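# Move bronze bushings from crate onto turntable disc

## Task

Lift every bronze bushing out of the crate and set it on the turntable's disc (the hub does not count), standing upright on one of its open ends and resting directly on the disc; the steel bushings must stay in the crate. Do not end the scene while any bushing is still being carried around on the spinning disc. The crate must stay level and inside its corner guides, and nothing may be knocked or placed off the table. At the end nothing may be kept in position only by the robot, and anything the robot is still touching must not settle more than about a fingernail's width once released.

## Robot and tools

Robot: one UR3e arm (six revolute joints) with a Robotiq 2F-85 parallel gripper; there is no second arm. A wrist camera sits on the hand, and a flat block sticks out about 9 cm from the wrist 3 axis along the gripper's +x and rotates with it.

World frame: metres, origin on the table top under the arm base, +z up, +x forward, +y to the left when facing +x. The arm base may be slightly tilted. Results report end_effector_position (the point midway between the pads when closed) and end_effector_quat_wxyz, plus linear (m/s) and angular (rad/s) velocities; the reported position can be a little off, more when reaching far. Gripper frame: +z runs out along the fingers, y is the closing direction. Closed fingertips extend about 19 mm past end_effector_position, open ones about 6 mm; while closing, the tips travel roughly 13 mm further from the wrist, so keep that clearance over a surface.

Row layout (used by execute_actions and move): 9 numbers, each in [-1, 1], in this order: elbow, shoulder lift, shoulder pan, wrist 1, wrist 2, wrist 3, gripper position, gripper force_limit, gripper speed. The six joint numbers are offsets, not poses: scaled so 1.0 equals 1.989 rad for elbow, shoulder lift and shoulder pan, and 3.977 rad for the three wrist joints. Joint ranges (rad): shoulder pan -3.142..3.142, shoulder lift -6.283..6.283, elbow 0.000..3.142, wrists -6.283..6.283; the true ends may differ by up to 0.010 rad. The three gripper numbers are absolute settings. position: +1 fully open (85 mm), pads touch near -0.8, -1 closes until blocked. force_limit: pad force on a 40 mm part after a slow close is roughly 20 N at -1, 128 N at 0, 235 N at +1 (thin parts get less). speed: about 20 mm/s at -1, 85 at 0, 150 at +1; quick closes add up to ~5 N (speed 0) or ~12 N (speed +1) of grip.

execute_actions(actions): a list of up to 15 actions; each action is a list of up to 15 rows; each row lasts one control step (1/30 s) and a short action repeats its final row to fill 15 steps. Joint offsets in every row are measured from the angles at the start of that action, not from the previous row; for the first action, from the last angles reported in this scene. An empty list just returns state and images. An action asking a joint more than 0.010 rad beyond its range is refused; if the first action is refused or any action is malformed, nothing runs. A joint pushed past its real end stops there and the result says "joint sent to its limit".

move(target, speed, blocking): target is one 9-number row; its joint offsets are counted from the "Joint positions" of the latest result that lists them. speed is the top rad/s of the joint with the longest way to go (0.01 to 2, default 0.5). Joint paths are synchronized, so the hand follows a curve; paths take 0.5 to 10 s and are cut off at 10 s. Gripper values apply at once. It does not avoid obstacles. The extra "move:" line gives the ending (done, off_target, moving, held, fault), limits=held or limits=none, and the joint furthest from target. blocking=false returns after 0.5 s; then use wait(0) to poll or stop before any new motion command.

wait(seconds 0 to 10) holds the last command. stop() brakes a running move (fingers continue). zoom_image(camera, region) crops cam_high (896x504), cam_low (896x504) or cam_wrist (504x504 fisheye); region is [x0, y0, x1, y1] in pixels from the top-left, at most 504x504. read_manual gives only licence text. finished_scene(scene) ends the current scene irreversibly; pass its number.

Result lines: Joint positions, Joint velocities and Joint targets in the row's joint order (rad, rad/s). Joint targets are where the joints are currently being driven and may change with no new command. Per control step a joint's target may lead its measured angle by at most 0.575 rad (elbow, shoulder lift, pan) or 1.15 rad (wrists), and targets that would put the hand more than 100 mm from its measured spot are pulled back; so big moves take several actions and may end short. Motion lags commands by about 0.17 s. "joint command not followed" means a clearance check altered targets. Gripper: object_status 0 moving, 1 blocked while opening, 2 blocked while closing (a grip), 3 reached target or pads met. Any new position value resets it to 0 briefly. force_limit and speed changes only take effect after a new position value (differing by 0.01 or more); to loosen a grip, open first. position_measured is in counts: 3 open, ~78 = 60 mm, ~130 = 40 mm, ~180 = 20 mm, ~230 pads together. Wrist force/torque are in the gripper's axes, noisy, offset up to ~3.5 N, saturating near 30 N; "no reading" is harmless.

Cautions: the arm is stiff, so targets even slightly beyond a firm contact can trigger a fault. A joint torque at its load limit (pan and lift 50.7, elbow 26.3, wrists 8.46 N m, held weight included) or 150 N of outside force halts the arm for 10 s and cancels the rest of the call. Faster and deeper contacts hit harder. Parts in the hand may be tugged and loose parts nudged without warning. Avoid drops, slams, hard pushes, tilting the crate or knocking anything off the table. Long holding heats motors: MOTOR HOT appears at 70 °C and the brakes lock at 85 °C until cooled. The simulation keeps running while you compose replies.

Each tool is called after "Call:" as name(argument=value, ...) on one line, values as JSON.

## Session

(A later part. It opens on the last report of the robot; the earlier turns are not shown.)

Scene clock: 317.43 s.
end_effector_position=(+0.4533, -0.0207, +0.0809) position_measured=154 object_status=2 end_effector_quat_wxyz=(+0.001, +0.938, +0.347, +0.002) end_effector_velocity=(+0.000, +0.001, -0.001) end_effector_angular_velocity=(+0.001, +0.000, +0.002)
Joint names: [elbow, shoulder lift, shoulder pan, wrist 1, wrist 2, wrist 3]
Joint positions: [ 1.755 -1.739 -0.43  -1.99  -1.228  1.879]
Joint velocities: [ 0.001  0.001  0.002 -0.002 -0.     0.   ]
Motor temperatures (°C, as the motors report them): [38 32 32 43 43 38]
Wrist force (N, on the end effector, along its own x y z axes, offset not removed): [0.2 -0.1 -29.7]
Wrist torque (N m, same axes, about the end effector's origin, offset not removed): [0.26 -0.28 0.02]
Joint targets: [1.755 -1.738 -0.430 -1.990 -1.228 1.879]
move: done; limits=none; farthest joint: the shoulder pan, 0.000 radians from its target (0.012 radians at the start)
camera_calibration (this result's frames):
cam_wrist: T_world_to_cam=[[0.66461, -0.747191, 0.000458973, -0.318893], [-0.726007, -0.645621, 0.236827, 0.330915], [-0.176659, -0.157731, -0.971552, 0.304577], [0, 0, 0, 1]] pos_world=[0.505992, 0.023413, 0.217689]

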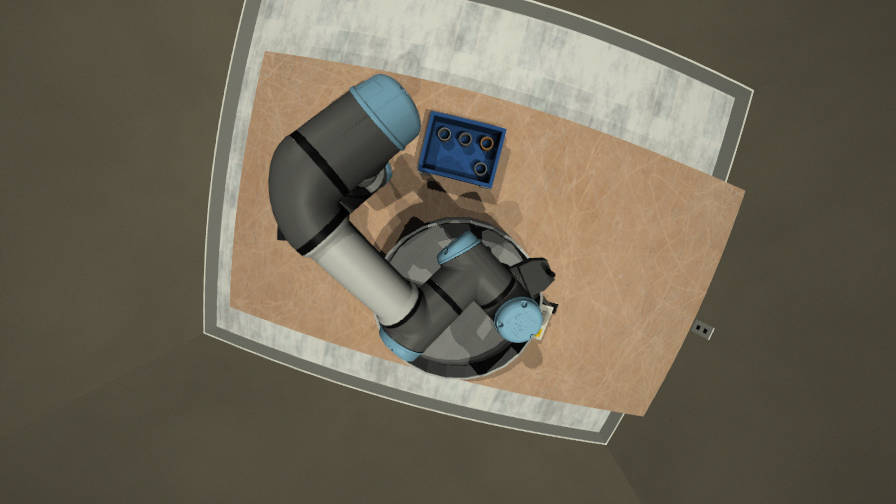

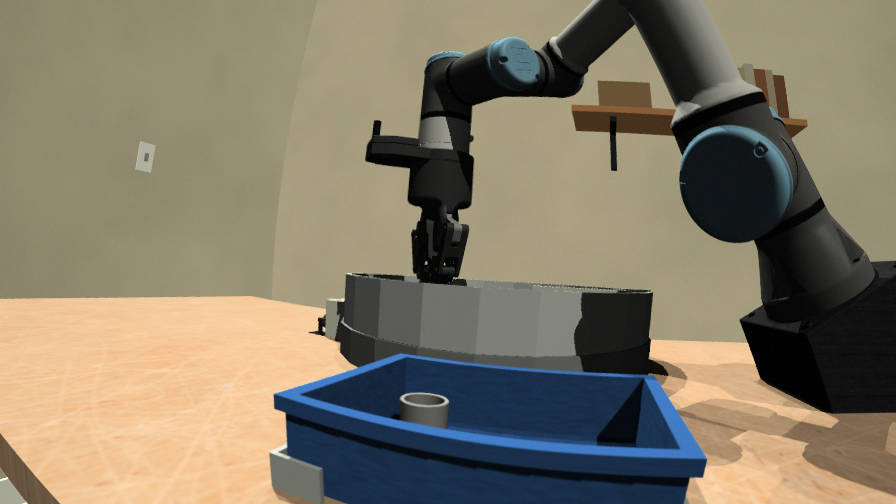

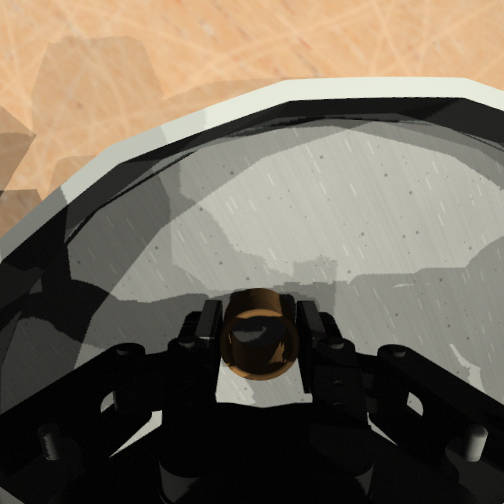

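Call:
execute_actions(actions=[[[-0.002,-0.0015,-0.001,0.002,0,0,0.3,-1,0]],[[0,0,0,0,0,0,0.3,-1,0]]])

Call:
move(target=[-0.087,-0.143,-0.042,0.104,0.008,0,0.15,-0.5,0], speed=0.6)

Call:
move(target=[0.162,-0.052,0.51,-0.069,-0.121,0,0.15,-0.5,0], speed=1)

Scene clock: 329.07 s.
end_effector_position=(+0.4532, -0.0210, +0.0823) position_measured=91 object_status=3 end_effector_quat_wxyz=(+0.001, +0.938, +0.346, +0.001) end_effector_velocity=(-0.000, +0.001, -0.000) end_effector_angular_velocity=(+0.002, +0.001, +0.001)
Joint names: [elbow, shoulder lift, shoulder pan, wrist 1, wrist 2, wrist 3]
Joint positions: [ 1.751 -1.742 -0.432 -1.982 -1.228  1.879]
Joint velocities: [ 0.001  0.     0.002 -0.     0.    -0.   ]
Motor temperatures (°C, as the motors report them): [38 32 32 43 43 38]
Wrist force (N, on the end effector, along its own x y z axes, offset not removed): [1.1 2.3 0.1]
Wrist torque (N m, same axes, about the end effector's origin, offset not removed): [0.32 -0.22 -0.02]
Joint targets: [1.751 -1.742 -0.432 -1.982 -1.228 1.879]
camera_calibration (this result's frames):
cam_wrist: T_world_to_cam=[[0.663074, -0.748554, 0.000335518, -0.318317], [-0.72716, -0.644016, 0.23766, 0.330866], [-0.177685, -0.15783, -0.971348, 0.306337], [0, 0, 0, 1]] pos_world=[0.506091, 0.0231541, 0.219033]

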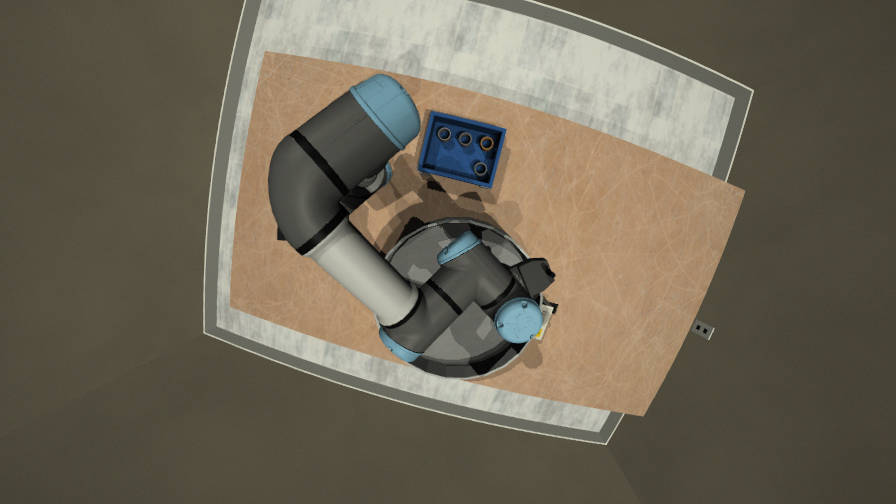

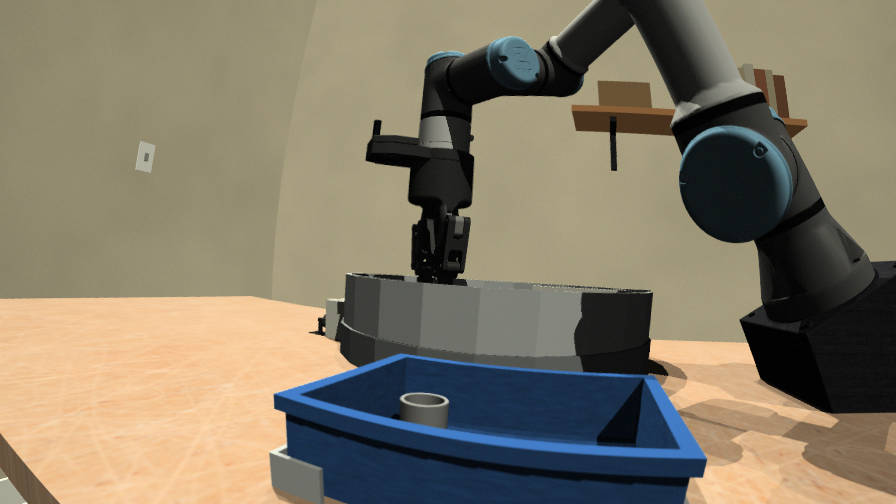

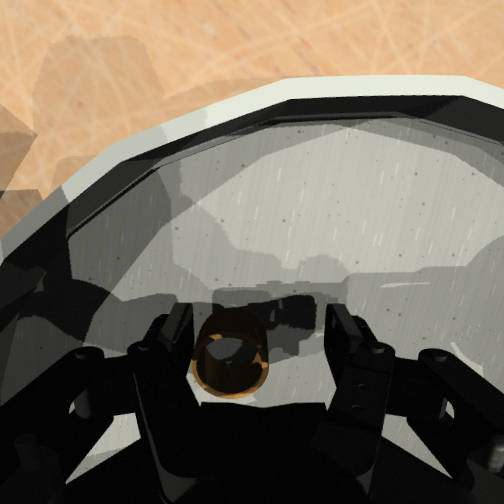

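Scene clock: 330.43 s.
end_effector_position=(+0.4428, +0.0085, +0.1825) position_measured=110 object_status=3 end_effector_quat_wxyz=(+0.028, +0.947, +0.320, +0.021) end_effector_velocity=(-0.000, +0.000, +0.001) end_effector_angular_velocity=(-0.000, -0.000, -0.000)
Joint names: [elbow, shoulder lift, shoulder pan, wrist 1, wrist 2, wrist 3]
Joint positions: [ 1.578 -2.026 -0.515 -1.569 -1.196  1.879]
Joint velocities: [-0.001 -0.002 -0.     0.003  0.    -0.   ]
Motor temperatures (°C, as the motors report them): [38 32 32 43 43 38]
Wrist force (N, on the end effector, along its own x y z axes, offset not removed): [0.8 2.1 0.2]
Wrist torque (N m, same axes, about the end effector's origin, offset not removed): [0.32 -0.16 -0.01]
Joint targets: [1.578 -2.026 -0.516 -1.568 -1.196 1.879]
move: done; limits=none; farthest joint: the shoulder lift, 0.001 radians from its target (0.285 radians at the start)
camera_calibration (this result's frames):
cam_wrist: T_world_to_cam=[[0.618327, -0.783212, 0.0652003, -0.281135], [-0.774637, -0.593341, 0.218823, 0.342434], [-0.132699, -0.185811, -0.973584, 0.387161], [0, 0, 0, 1]] pos_world=[0.490471, 0.0549304, 0.320331]

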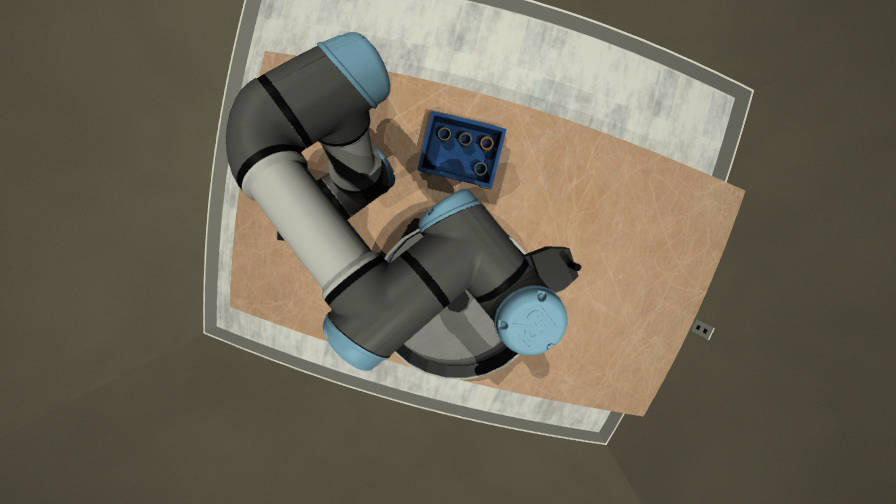

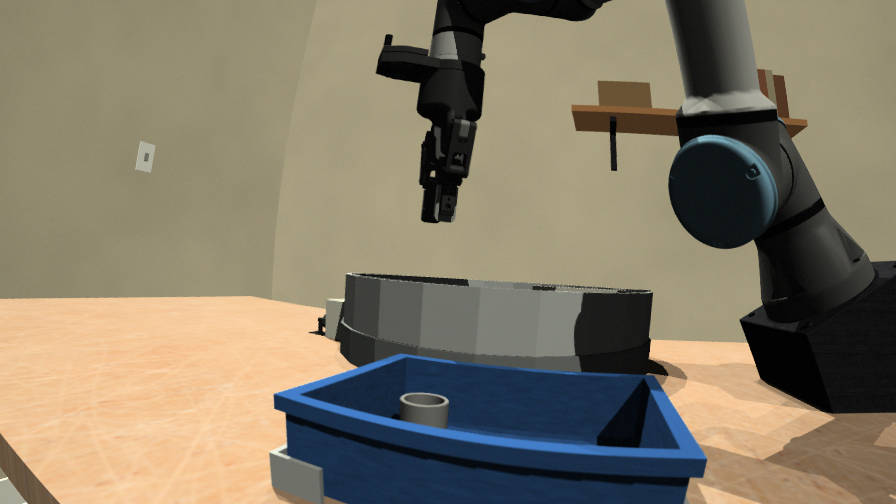

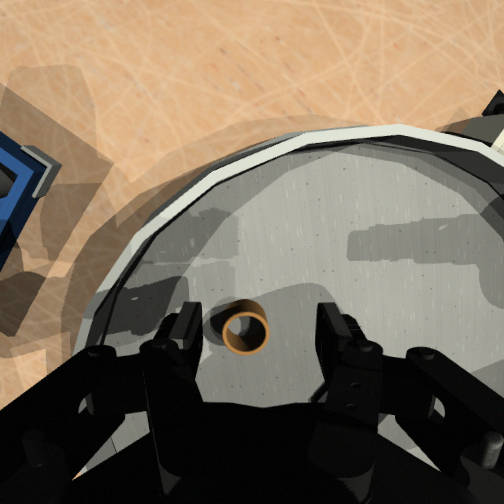

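Scene clock: 332.23 s.
end_effector_position=(+0.3099, +0.1904, +0.1767) position_measured=110 object_status=3 end_effector_quat_wxyz=(+0.003, +0.717, +0.697, -0.008) end_effector_velocity=(-0.001, +0.001, +0.000) end_effector_angular_velocity=(+0.001, +0.000, +0.003)
Joint names: [elbow, shoulder lift, shoulder pan, wrist 1, wrist 2, wrist 3]
Joint positions: [ 1.9   -2.129  0.498 -1.843 -1.678  1.879]
Joint velocities: [ 0.001 -0.     0.004 -0.001 -0.001  0.   ]
Motor temperatures (°C, as the motors report them): [38 32 32 43 43 38]
Wrist force (N, on the end effector, along its own x y z axes, offset not removed): [0.3 1.3 0.5]
Wrist torque (N m, same axes, about the end effector's origin, offset not removed): [0.19 -0.08 0.04]
Joint targets: [1.900 -2.129 0.499 -1.843 -1.678 1.879]
move: done; limits=none; farthest joint: the shoulder pan, 0.001 radians from its target (1.015 radians at the start)
camera_calibration (this result's frames):
cam_wrist: T_world_to_cam=[[0.999921, -0.00956561, -0.00820515, -0.308661], [-0.00716374, -0.96707, 0.254408, 0.175791], [-0.0103685, -0.254329, -0.967062, 0.371632], [0, 0, 0, 1]] pos_world=[0.313749, 0.261566, 0.312136]

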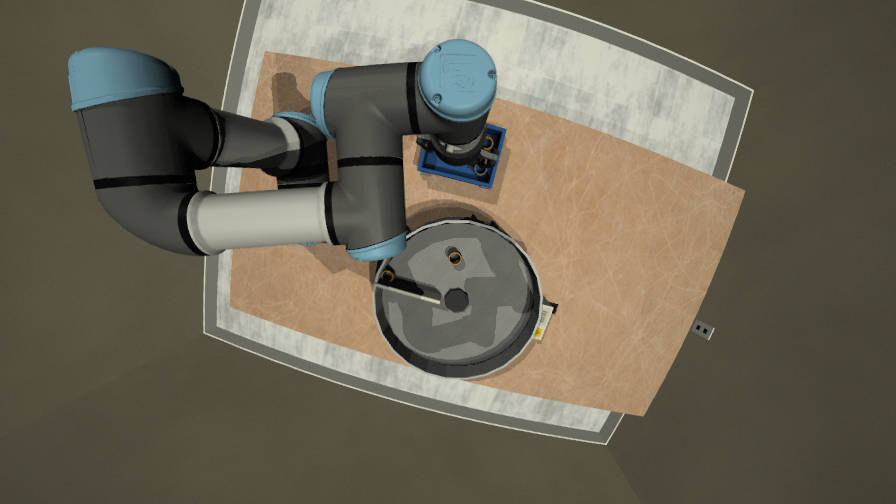

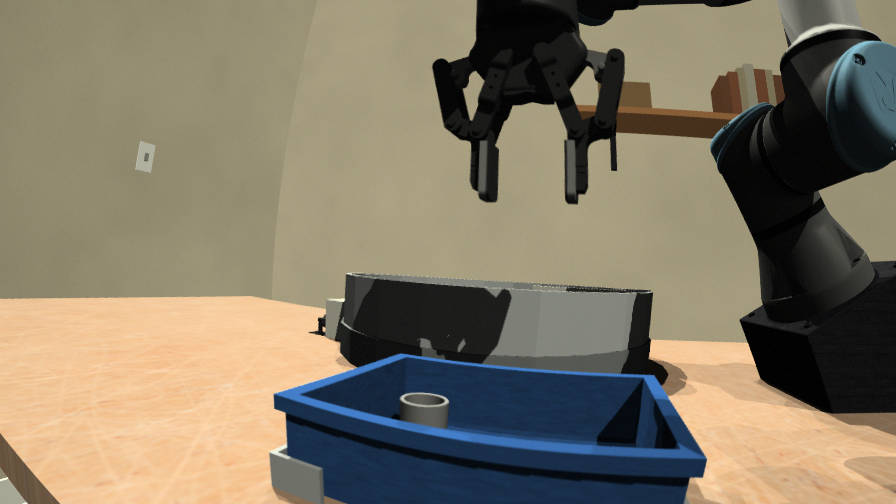

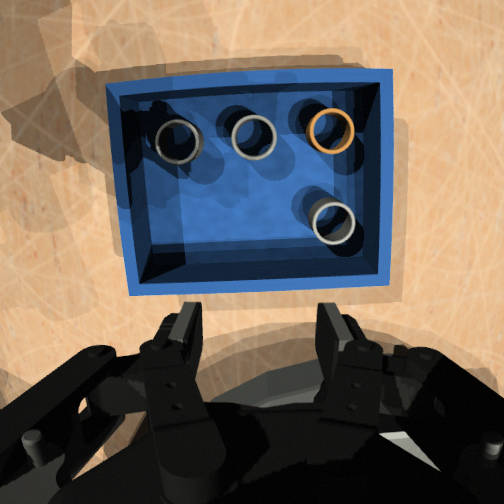

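Call:
move(target=[-0.088,0.289,0.102,-0.0966,-0.021,0.033,0.08,-0.5,0], speed=0.8)

Scene clock: 343.50 s.
end_effector_position=(+0.3577, +0.2745, +0.0889) position_measured=119 object_status=3 end_effector_quat_wxyz=(-0.000, +0.700, +0.714, -0.000) end_effector_velocity=(+0.000, +0.001, -0.000) end_effector_angular_velocity=(+0.001, -0.001, +0.001)
Joint names: [elbow, shoulder lift, shoulder pan, wrist 1, wrist 2, wrist 3]
Joint positions: [ 1.725 -1.555  0.701 -2.227 -1.761  2.01 ]
Joint velocities: [-0.001  0.002  0.001 -0.001 -0.001  0.   ]
Motor temperatures (°C, as the motors report them): [38 32 32 43 43 38]
Wrist force (N, on the end effector, along its own x y z axes, offset not removed): [0.5 1.7 0.2]
Wrist torque (N m, same axes, about the end effector's origin, offset not removed): [0.26 -0.13 0.00]
Joint targets: [1.725 -1.554 0.701 -2.227 -1.761 2.010]
move: done; limits=none; farthest joint: the shoulder pan, 0.000 radians from its target (0.202 radians at the start)
camera_calibration (this result's frames):
cam_wrist: T_world_to_cam=[[0.999269, 0.0381343, -0.00256789, -0.369741], [0.0376432, -0.970311, 0.238912, 0.266015], [0.00661909, -0.238834, -0.971038, 0.298649], [0, 0, 0, 1]] pos_world=[0.357481, 0.343545, 0.225495]

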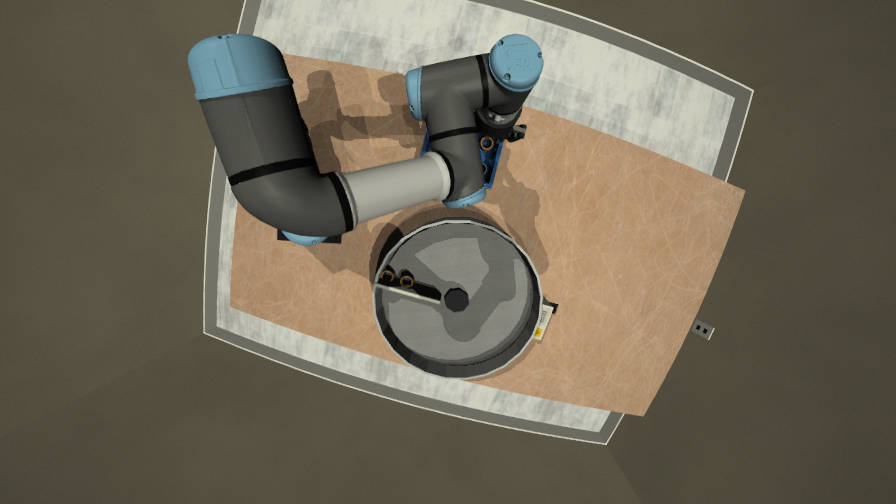

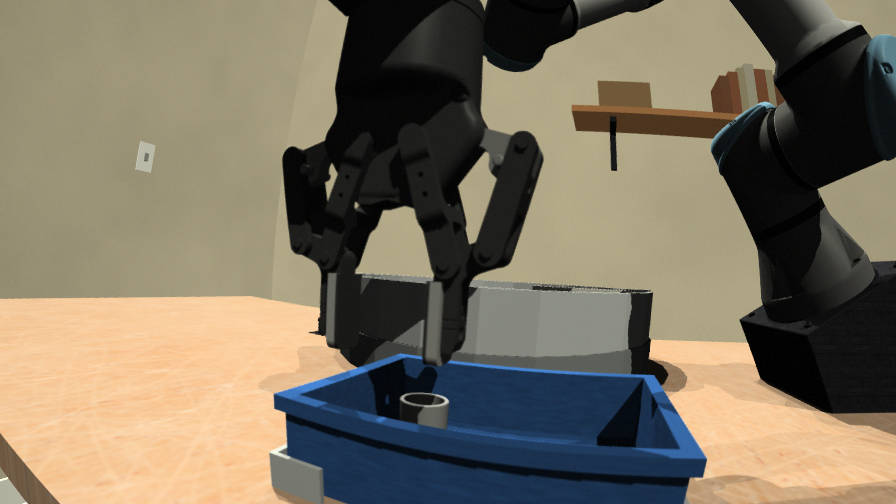

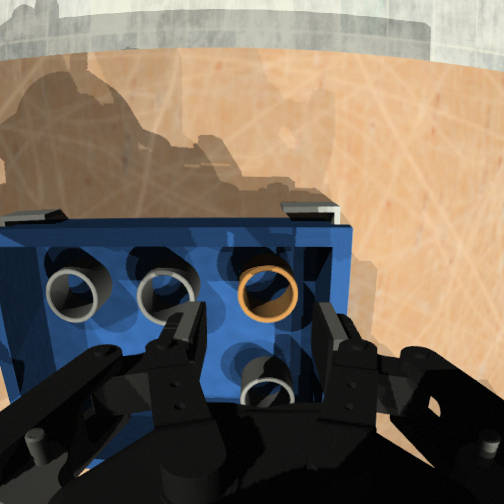

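Call:
move(target=[0.0343,0.0755,-0.0194,-0.0564,0.0038,-0.004,0.08,-0.5,0], speed=0.2)

Scene clock: 361.57 s.
end_effector_position=(+0.3649, +0.2757, +0.0581) position_measured=119 object_status=3 end_effector_quat_wxyz=(+0.004, +0.705, +0.709, +0.006) end_effector_velocity=(+0.000, -0.000, +0.000) end_effector_angular_velocity=(+0.000, -0.001, -0.001)
Joint names: [elbow, shoulder lift, shoulder pan, wrist 1, wrist 2, wrist 3]
Joint positions: [ 1.761 -1.469  0.679 -2.367 -1.754  2.001]
Joint velocities: [-0. -0. -0. -0. -0.  0.]
Motor temperatures (°C, as the motors report them): [38 32 32 43 43 38]
Wrist force (N, on the end effector, along its own x y z axes, offset not removed): [-7.5 -2.7 -30.0]
Wrist torque (N m, same axes, about the end effector's origin, offset not removed): [-1.45 -0.27 0.22]
Joint targets: [1.764 -1.467 0.678 -2.364 -1.753 2.001]
TORQUE FAULT: the external load on the wrist 1 reached its load limit, and the arm stopped for 10 seconds. That time counts as 20 of the actions that you can send in this scene. The arm's remaining commands of this call were not run. The arm holds where it stopped, with its grip as last carried out, and accepts commands again: back off and push less far. The arm stops again, at the same cost, whenever a joint's load reaches its limit.
move: fault; limits=none; farthest joint: the wrist 1, 0.085 radians from its target (0.224 radians at the start)
camera_calibration (this result's frames):
cam_wrist: T_world_to_cam=[[0.999625, 0.0246493, 0.0118869, -0.374306], [0.0211363, -0.971337, 0.236766, 0.280689], [0.0173823, -0.236426, -0.971494, 0.264421], [0, 0, 0, 1]] pos_world=[0.363637, 0.344386, 0.194875]

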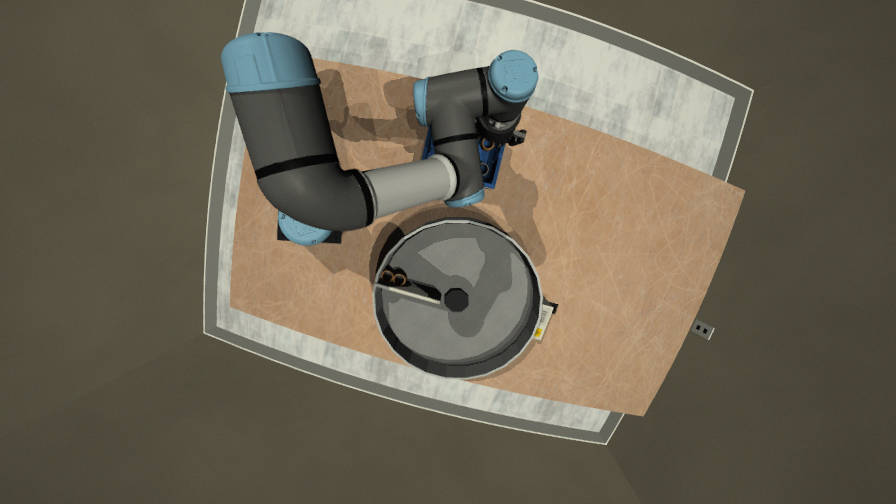

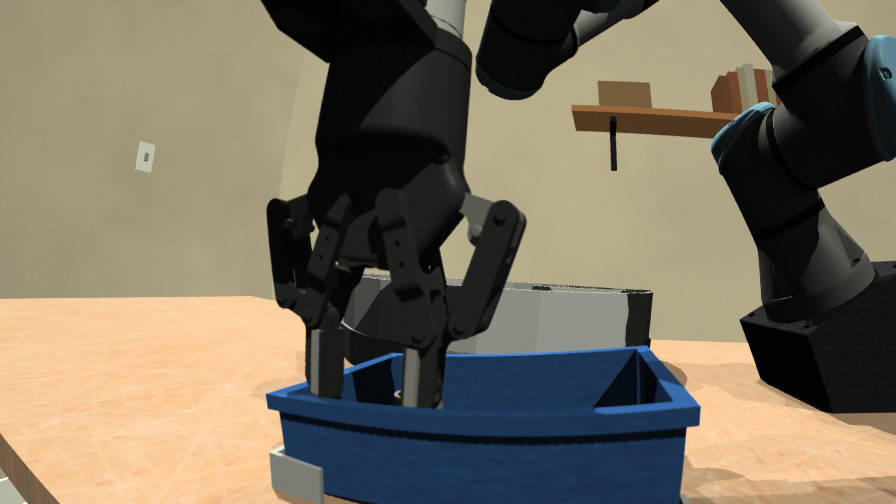

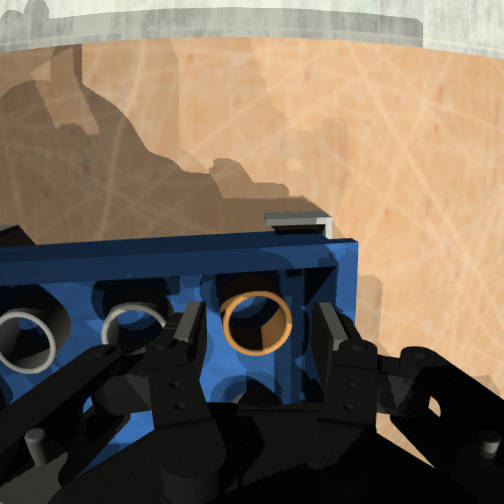

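Call:
move(target=[-0.018,-0.043,0.011,0.035,-0.002,0,0.08,-0.5,0], speed=0.1)

Scene clock: 365.10 s.
end_effector_position=(+0.3580, +0.2740, +0.0888) position_measured=119 object_status=3 end_effector_quat_wxyz=(+0.000, +0.697, +0.717, -0.000) end_effector_velocity=(-0.000, +0.000, +0.001) end_effector_angular_velocity=(+0.000, +0.000, +0.001)
Joint names: [elbow, shoulder lift, shoulder pan, wrist 1, wrist 2, wrist 3]
Joint positions: [ 1.726 -1.555  0.701 -2.228 -1.762  2.001]
Joint velocities: [-0.001 -0.002  0.001  0.003 -0.    -0.   ]
Motor temperatures (°C, as the motors report them): [38 32 32 43 43 38]
Wrist force (N, on the end effector, along its own x y z axes, offset not removed): [-0.1 1.5 0.2]
Wrist torque (N m, same axes, about the end effector's origin, offset not removed): [0.19 -0.01 0.03]
Joint targets: [1.725 -1.555 0.701 -2.227 -1.762 2.001]
move: done; limits=none; farthest joint: the shoulder pan, 0.000 radians from its target (0.022 radians at the start)
camera_calibration (this result's frames):
cam_wrist: T_world_to_cam=[[0.9989, 0.0468452, -0.00187921, -0.372379], [0.0459247, -0.969636, 0.240202, 0.262307], [0.00943017, -0.240024, -0.970721, 0.297716], [0, 0, 0, 1]] pos_world=[0.357116, 0.343246, 0.225293]

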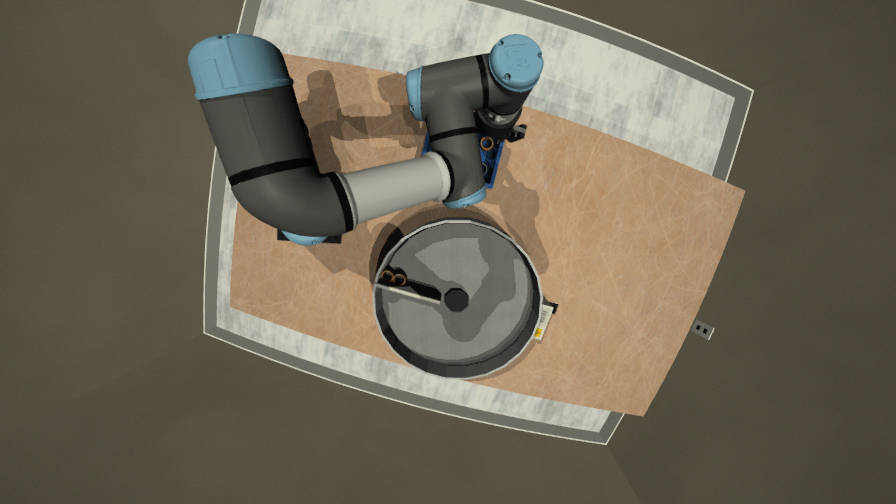

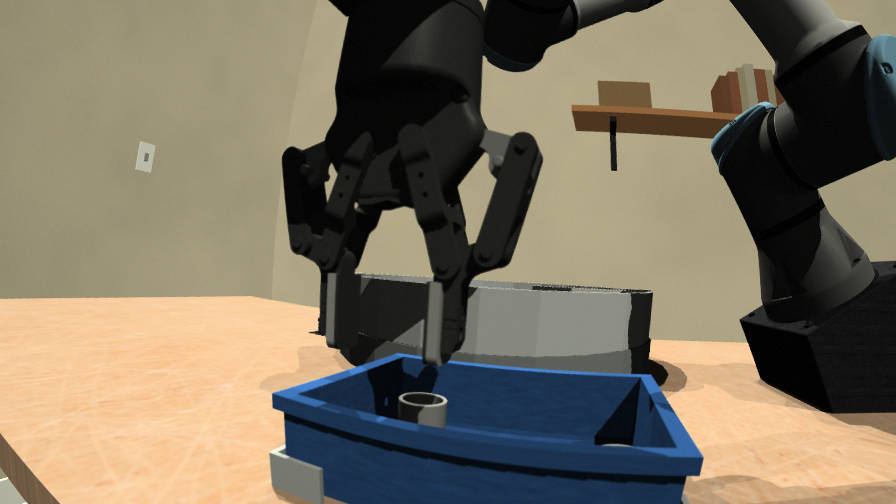

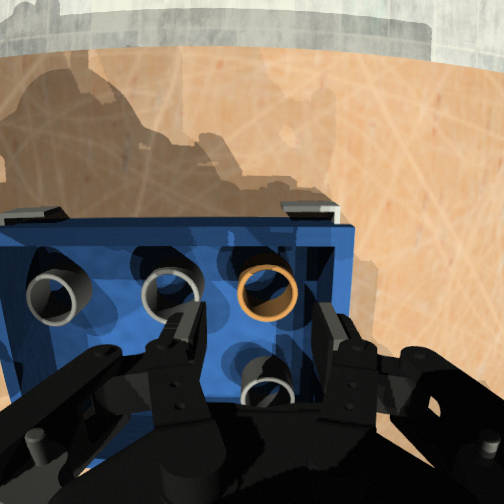

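Call:
move(target=[0.016,0.028,-0.0065,-0.0226,0.0015,0,0.05,-0.5,0], speed=0.1)

Scene clock: 373.80 s.
end_effector_position=(+0.3590, +0.2748, +0.0668) position_measured=123 object_status=3 end_effector_quat_wxyz=(+0.001, +0.701, +0.713, -0.000) end_effector_velocity=(-0.000, +0.000, -0.001) end_effector_angular_velocity=(+0.000, +0.001, +0.001)
Joint names: [elbow, shoulder lift, shoulder pan, wrist 1, wrist 2, wrist 3]
Joint positions: [ 1.757 -1.499  0.688 -2.317 -1.756  2.001]
Joint velocities: [ 0.002  0.002  0.001 -0.003  0.     0.   ]
Motor temperatures (°C, as the motors report them): [39 32 32 43 43 38]
Wrist force (N, on the end effector, along its own x y z axes, offset not removed): [0.7 1.4 -0.6]
Wrist torque (N m, same axes, about the end effector's origin, offset not removed): [0.17 -0.15 0.01]
Joint targets: [1.757 -1.499 0.688 -2.318 -1.756 2.001]
move: done; limits=none; farthest joint: the elbow, 0.001 radians from its target (0.032 radians at the start)
camera_calibration (this result's frames):
cam_wrist: T_world_to_cam=[[0.999378, 0.0352219, -0.00164066, -0.370401], [0.0345846, -0.970109, 0.240193, 0.272492], [0.00686841, -0.2401, -0.970724, 0.277513], [0, 0, 0, 1]] pos_world=[0.358841, 0.344024, 0.20333]

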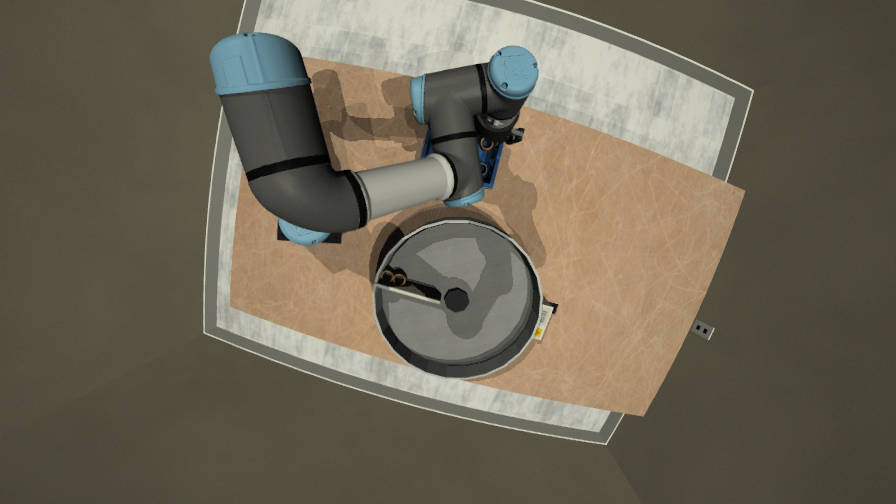

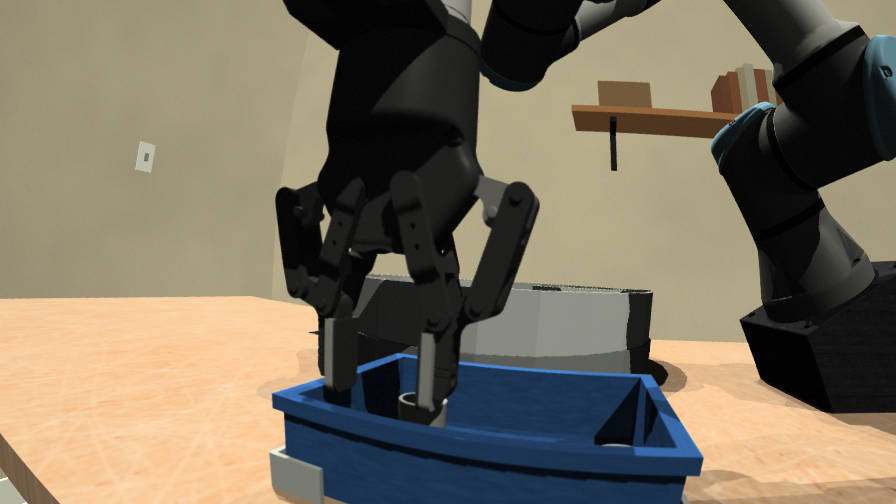

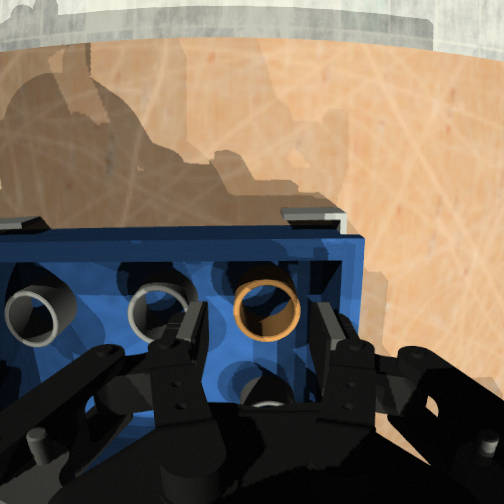

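Call:
move(target=[0.007,0.013,-0.003,-0.0103,0.0007,0,-0.02,-0.5,0], speed=0.03)

Call:
zoom_image(camera="cam_low", region=[260, 300, 480, 460])

Scene clock: 382.53 s.
end_effector_position=(+0.3591, +0.2749, +0.0569) position_measured=131 object_status=3 end_effector_quat_wxyz=(+0.001, +0.703, +0.711, -0.000) end_effector_velocity=(+0.001, +0.000, +0.000) end_effector_angular_velocity=(+0.001, -0.003, -0.001)
Joint names: [elbow, shoulder lift, shoulder pan, wrist 1, wrist 2, wrist 3]
Joint positions: [ 1.771 -1.473  0.682 -2.358 -1.753  2.001]
Joint velocities: [-0.002  0.001 -0.    -0.002  0.     0.   ]
Motor temperatures (°C, as the motors report them): [39 33 32 43 43 38]
Wrist force (N, on the end effector, along its own x y z axes, offset not removed): [0.5 1.4 -0.5]
Wrist torque (N m, same axes, about the end effector's origin, offset not removed): [0.17 -0.12 -0.03]
Joint targets: [1.771 -1.473 0.682 -2.358 -1.753 2.001]
move: done; limits=none; farthest joint: the shoulder pan, 0.000 radians from its target (0.006 radians at the start)
camera_calibration (this result's frames):
cam_wrist: T_world_to_cam=[[0.999553, 0.0298584, -0.00143674, -0.369151], [0.0293297, -0.970299, 0.240125, 0.276878], [0.00577569, -0.24006, -0.970741, 0.268307], [0, 0, 0, 1]] pos_world=[0.359315, 0.344086, 0.193441]

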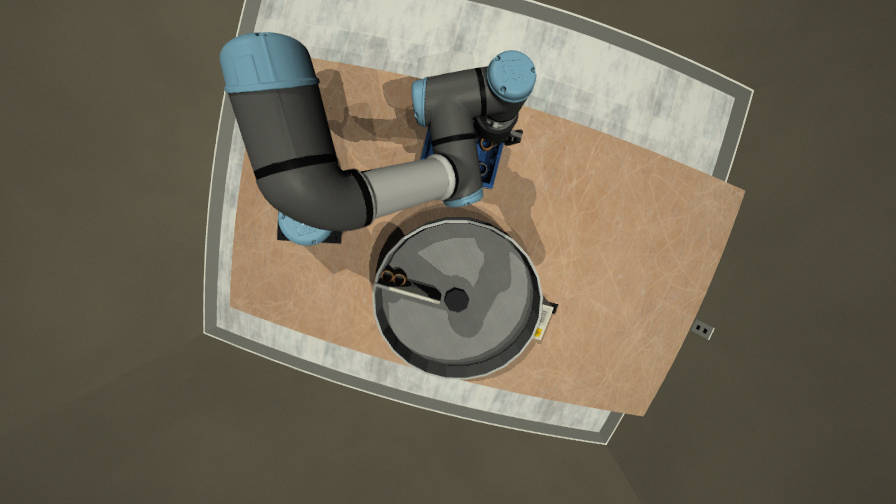

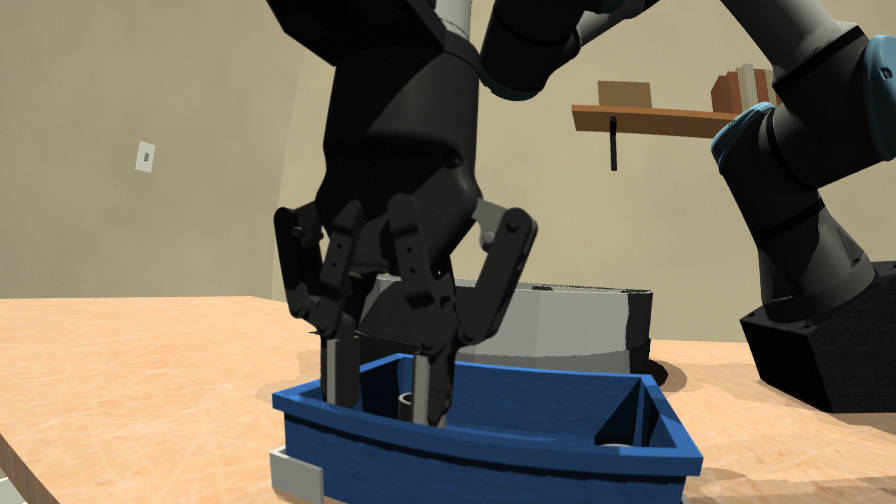

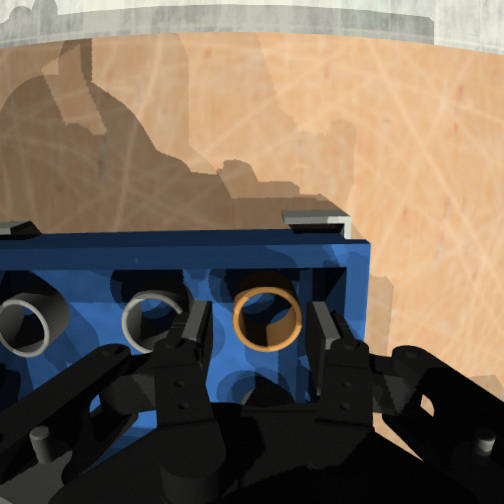

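Region (260, 300, 480, 460) of cam_low's 896x504 image, scaled by 2.291, with more detail than that image has; it fills the top 367 rows of this view, and the rest is white.

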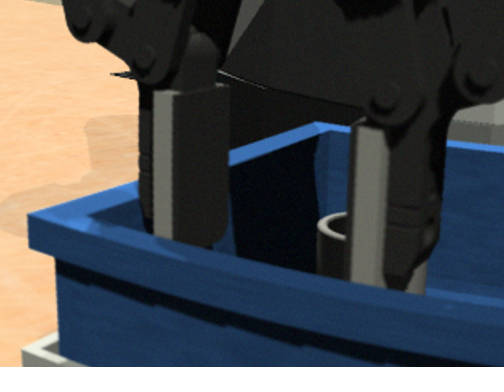

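Call:
move(target=[0.0145,0.027,-0.006,-0.0215,0.0015,0,-0.02,-0.7,-0.5], speed=0.03)

Scene clock: 399.13 s.
end_effector_position=(+0.3585, +0.2746, +0.0367) position_measured=131 object_status=3 end_effector_quat_wxyz=(+0.001, +0.707, +0.707, +0.000) end_effector_velocity=(-0.001, -0.000, -0.001) end_effector_angular_velocity=(-0.001, +0.001, -0.000)
Joint names: [elbow, shoulder lift, shoulder pan, wrist 1, wrist 2, wrist 3]
Joint positions: [ 1.8   -1.42   0.67  -2.443 -1.748  2.001]
Joint velocities: [ 0.002  0.002 -0.    -0.002  0.     0.   ]
Motor temperatures (°C, as the motors report them): [39 33 32 43 43 38]
Wrist force (N, on the end effector, along its own x y z axes, offset not removed): [1.2 1.6 0.4]
Wrist torque (N m, same axes, about the end effector's origin, offset not removed): [0.15 -0.21 0.01]
Joint targets: [1.800 -1.420 0.670 -2.444 -1.748 2.001]
move: done; limits=none; farthest joint: the shoulder pan, 0.000 radians from its target (0.012 radians at the start)
camera_calibration (this result's frames):
cam_wrist: T_world_to_cam=[[0.999819, 0.0190075, -0.000602876, -0.365732], [0.018599, -0.970742, 0.239404, 0.285501], [0.00396523, -0.239372, -0.97092, 0.249128], [0, 0, 0, 1]] pos_world=[0.359368, 0.343734, 0.173313]

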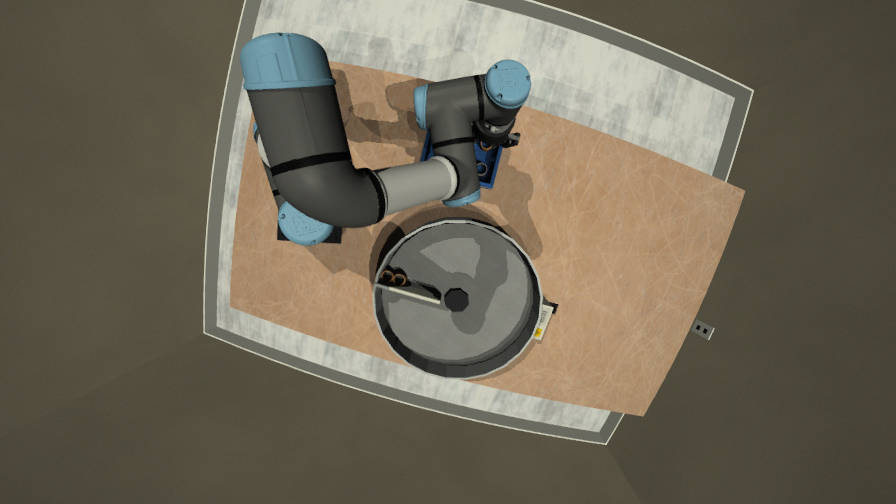

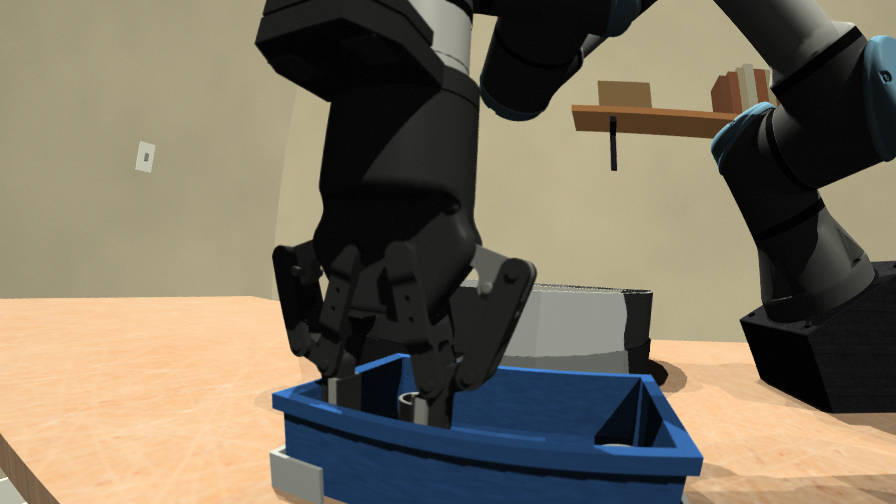

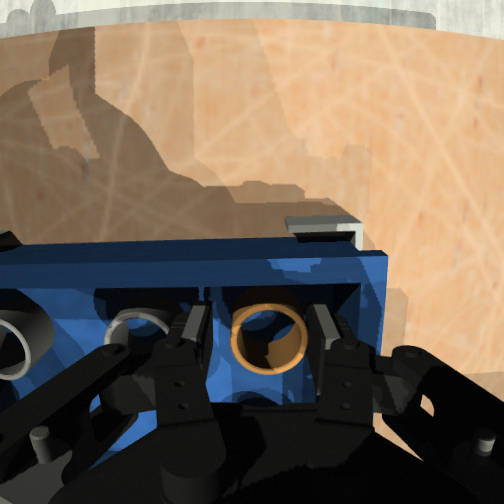

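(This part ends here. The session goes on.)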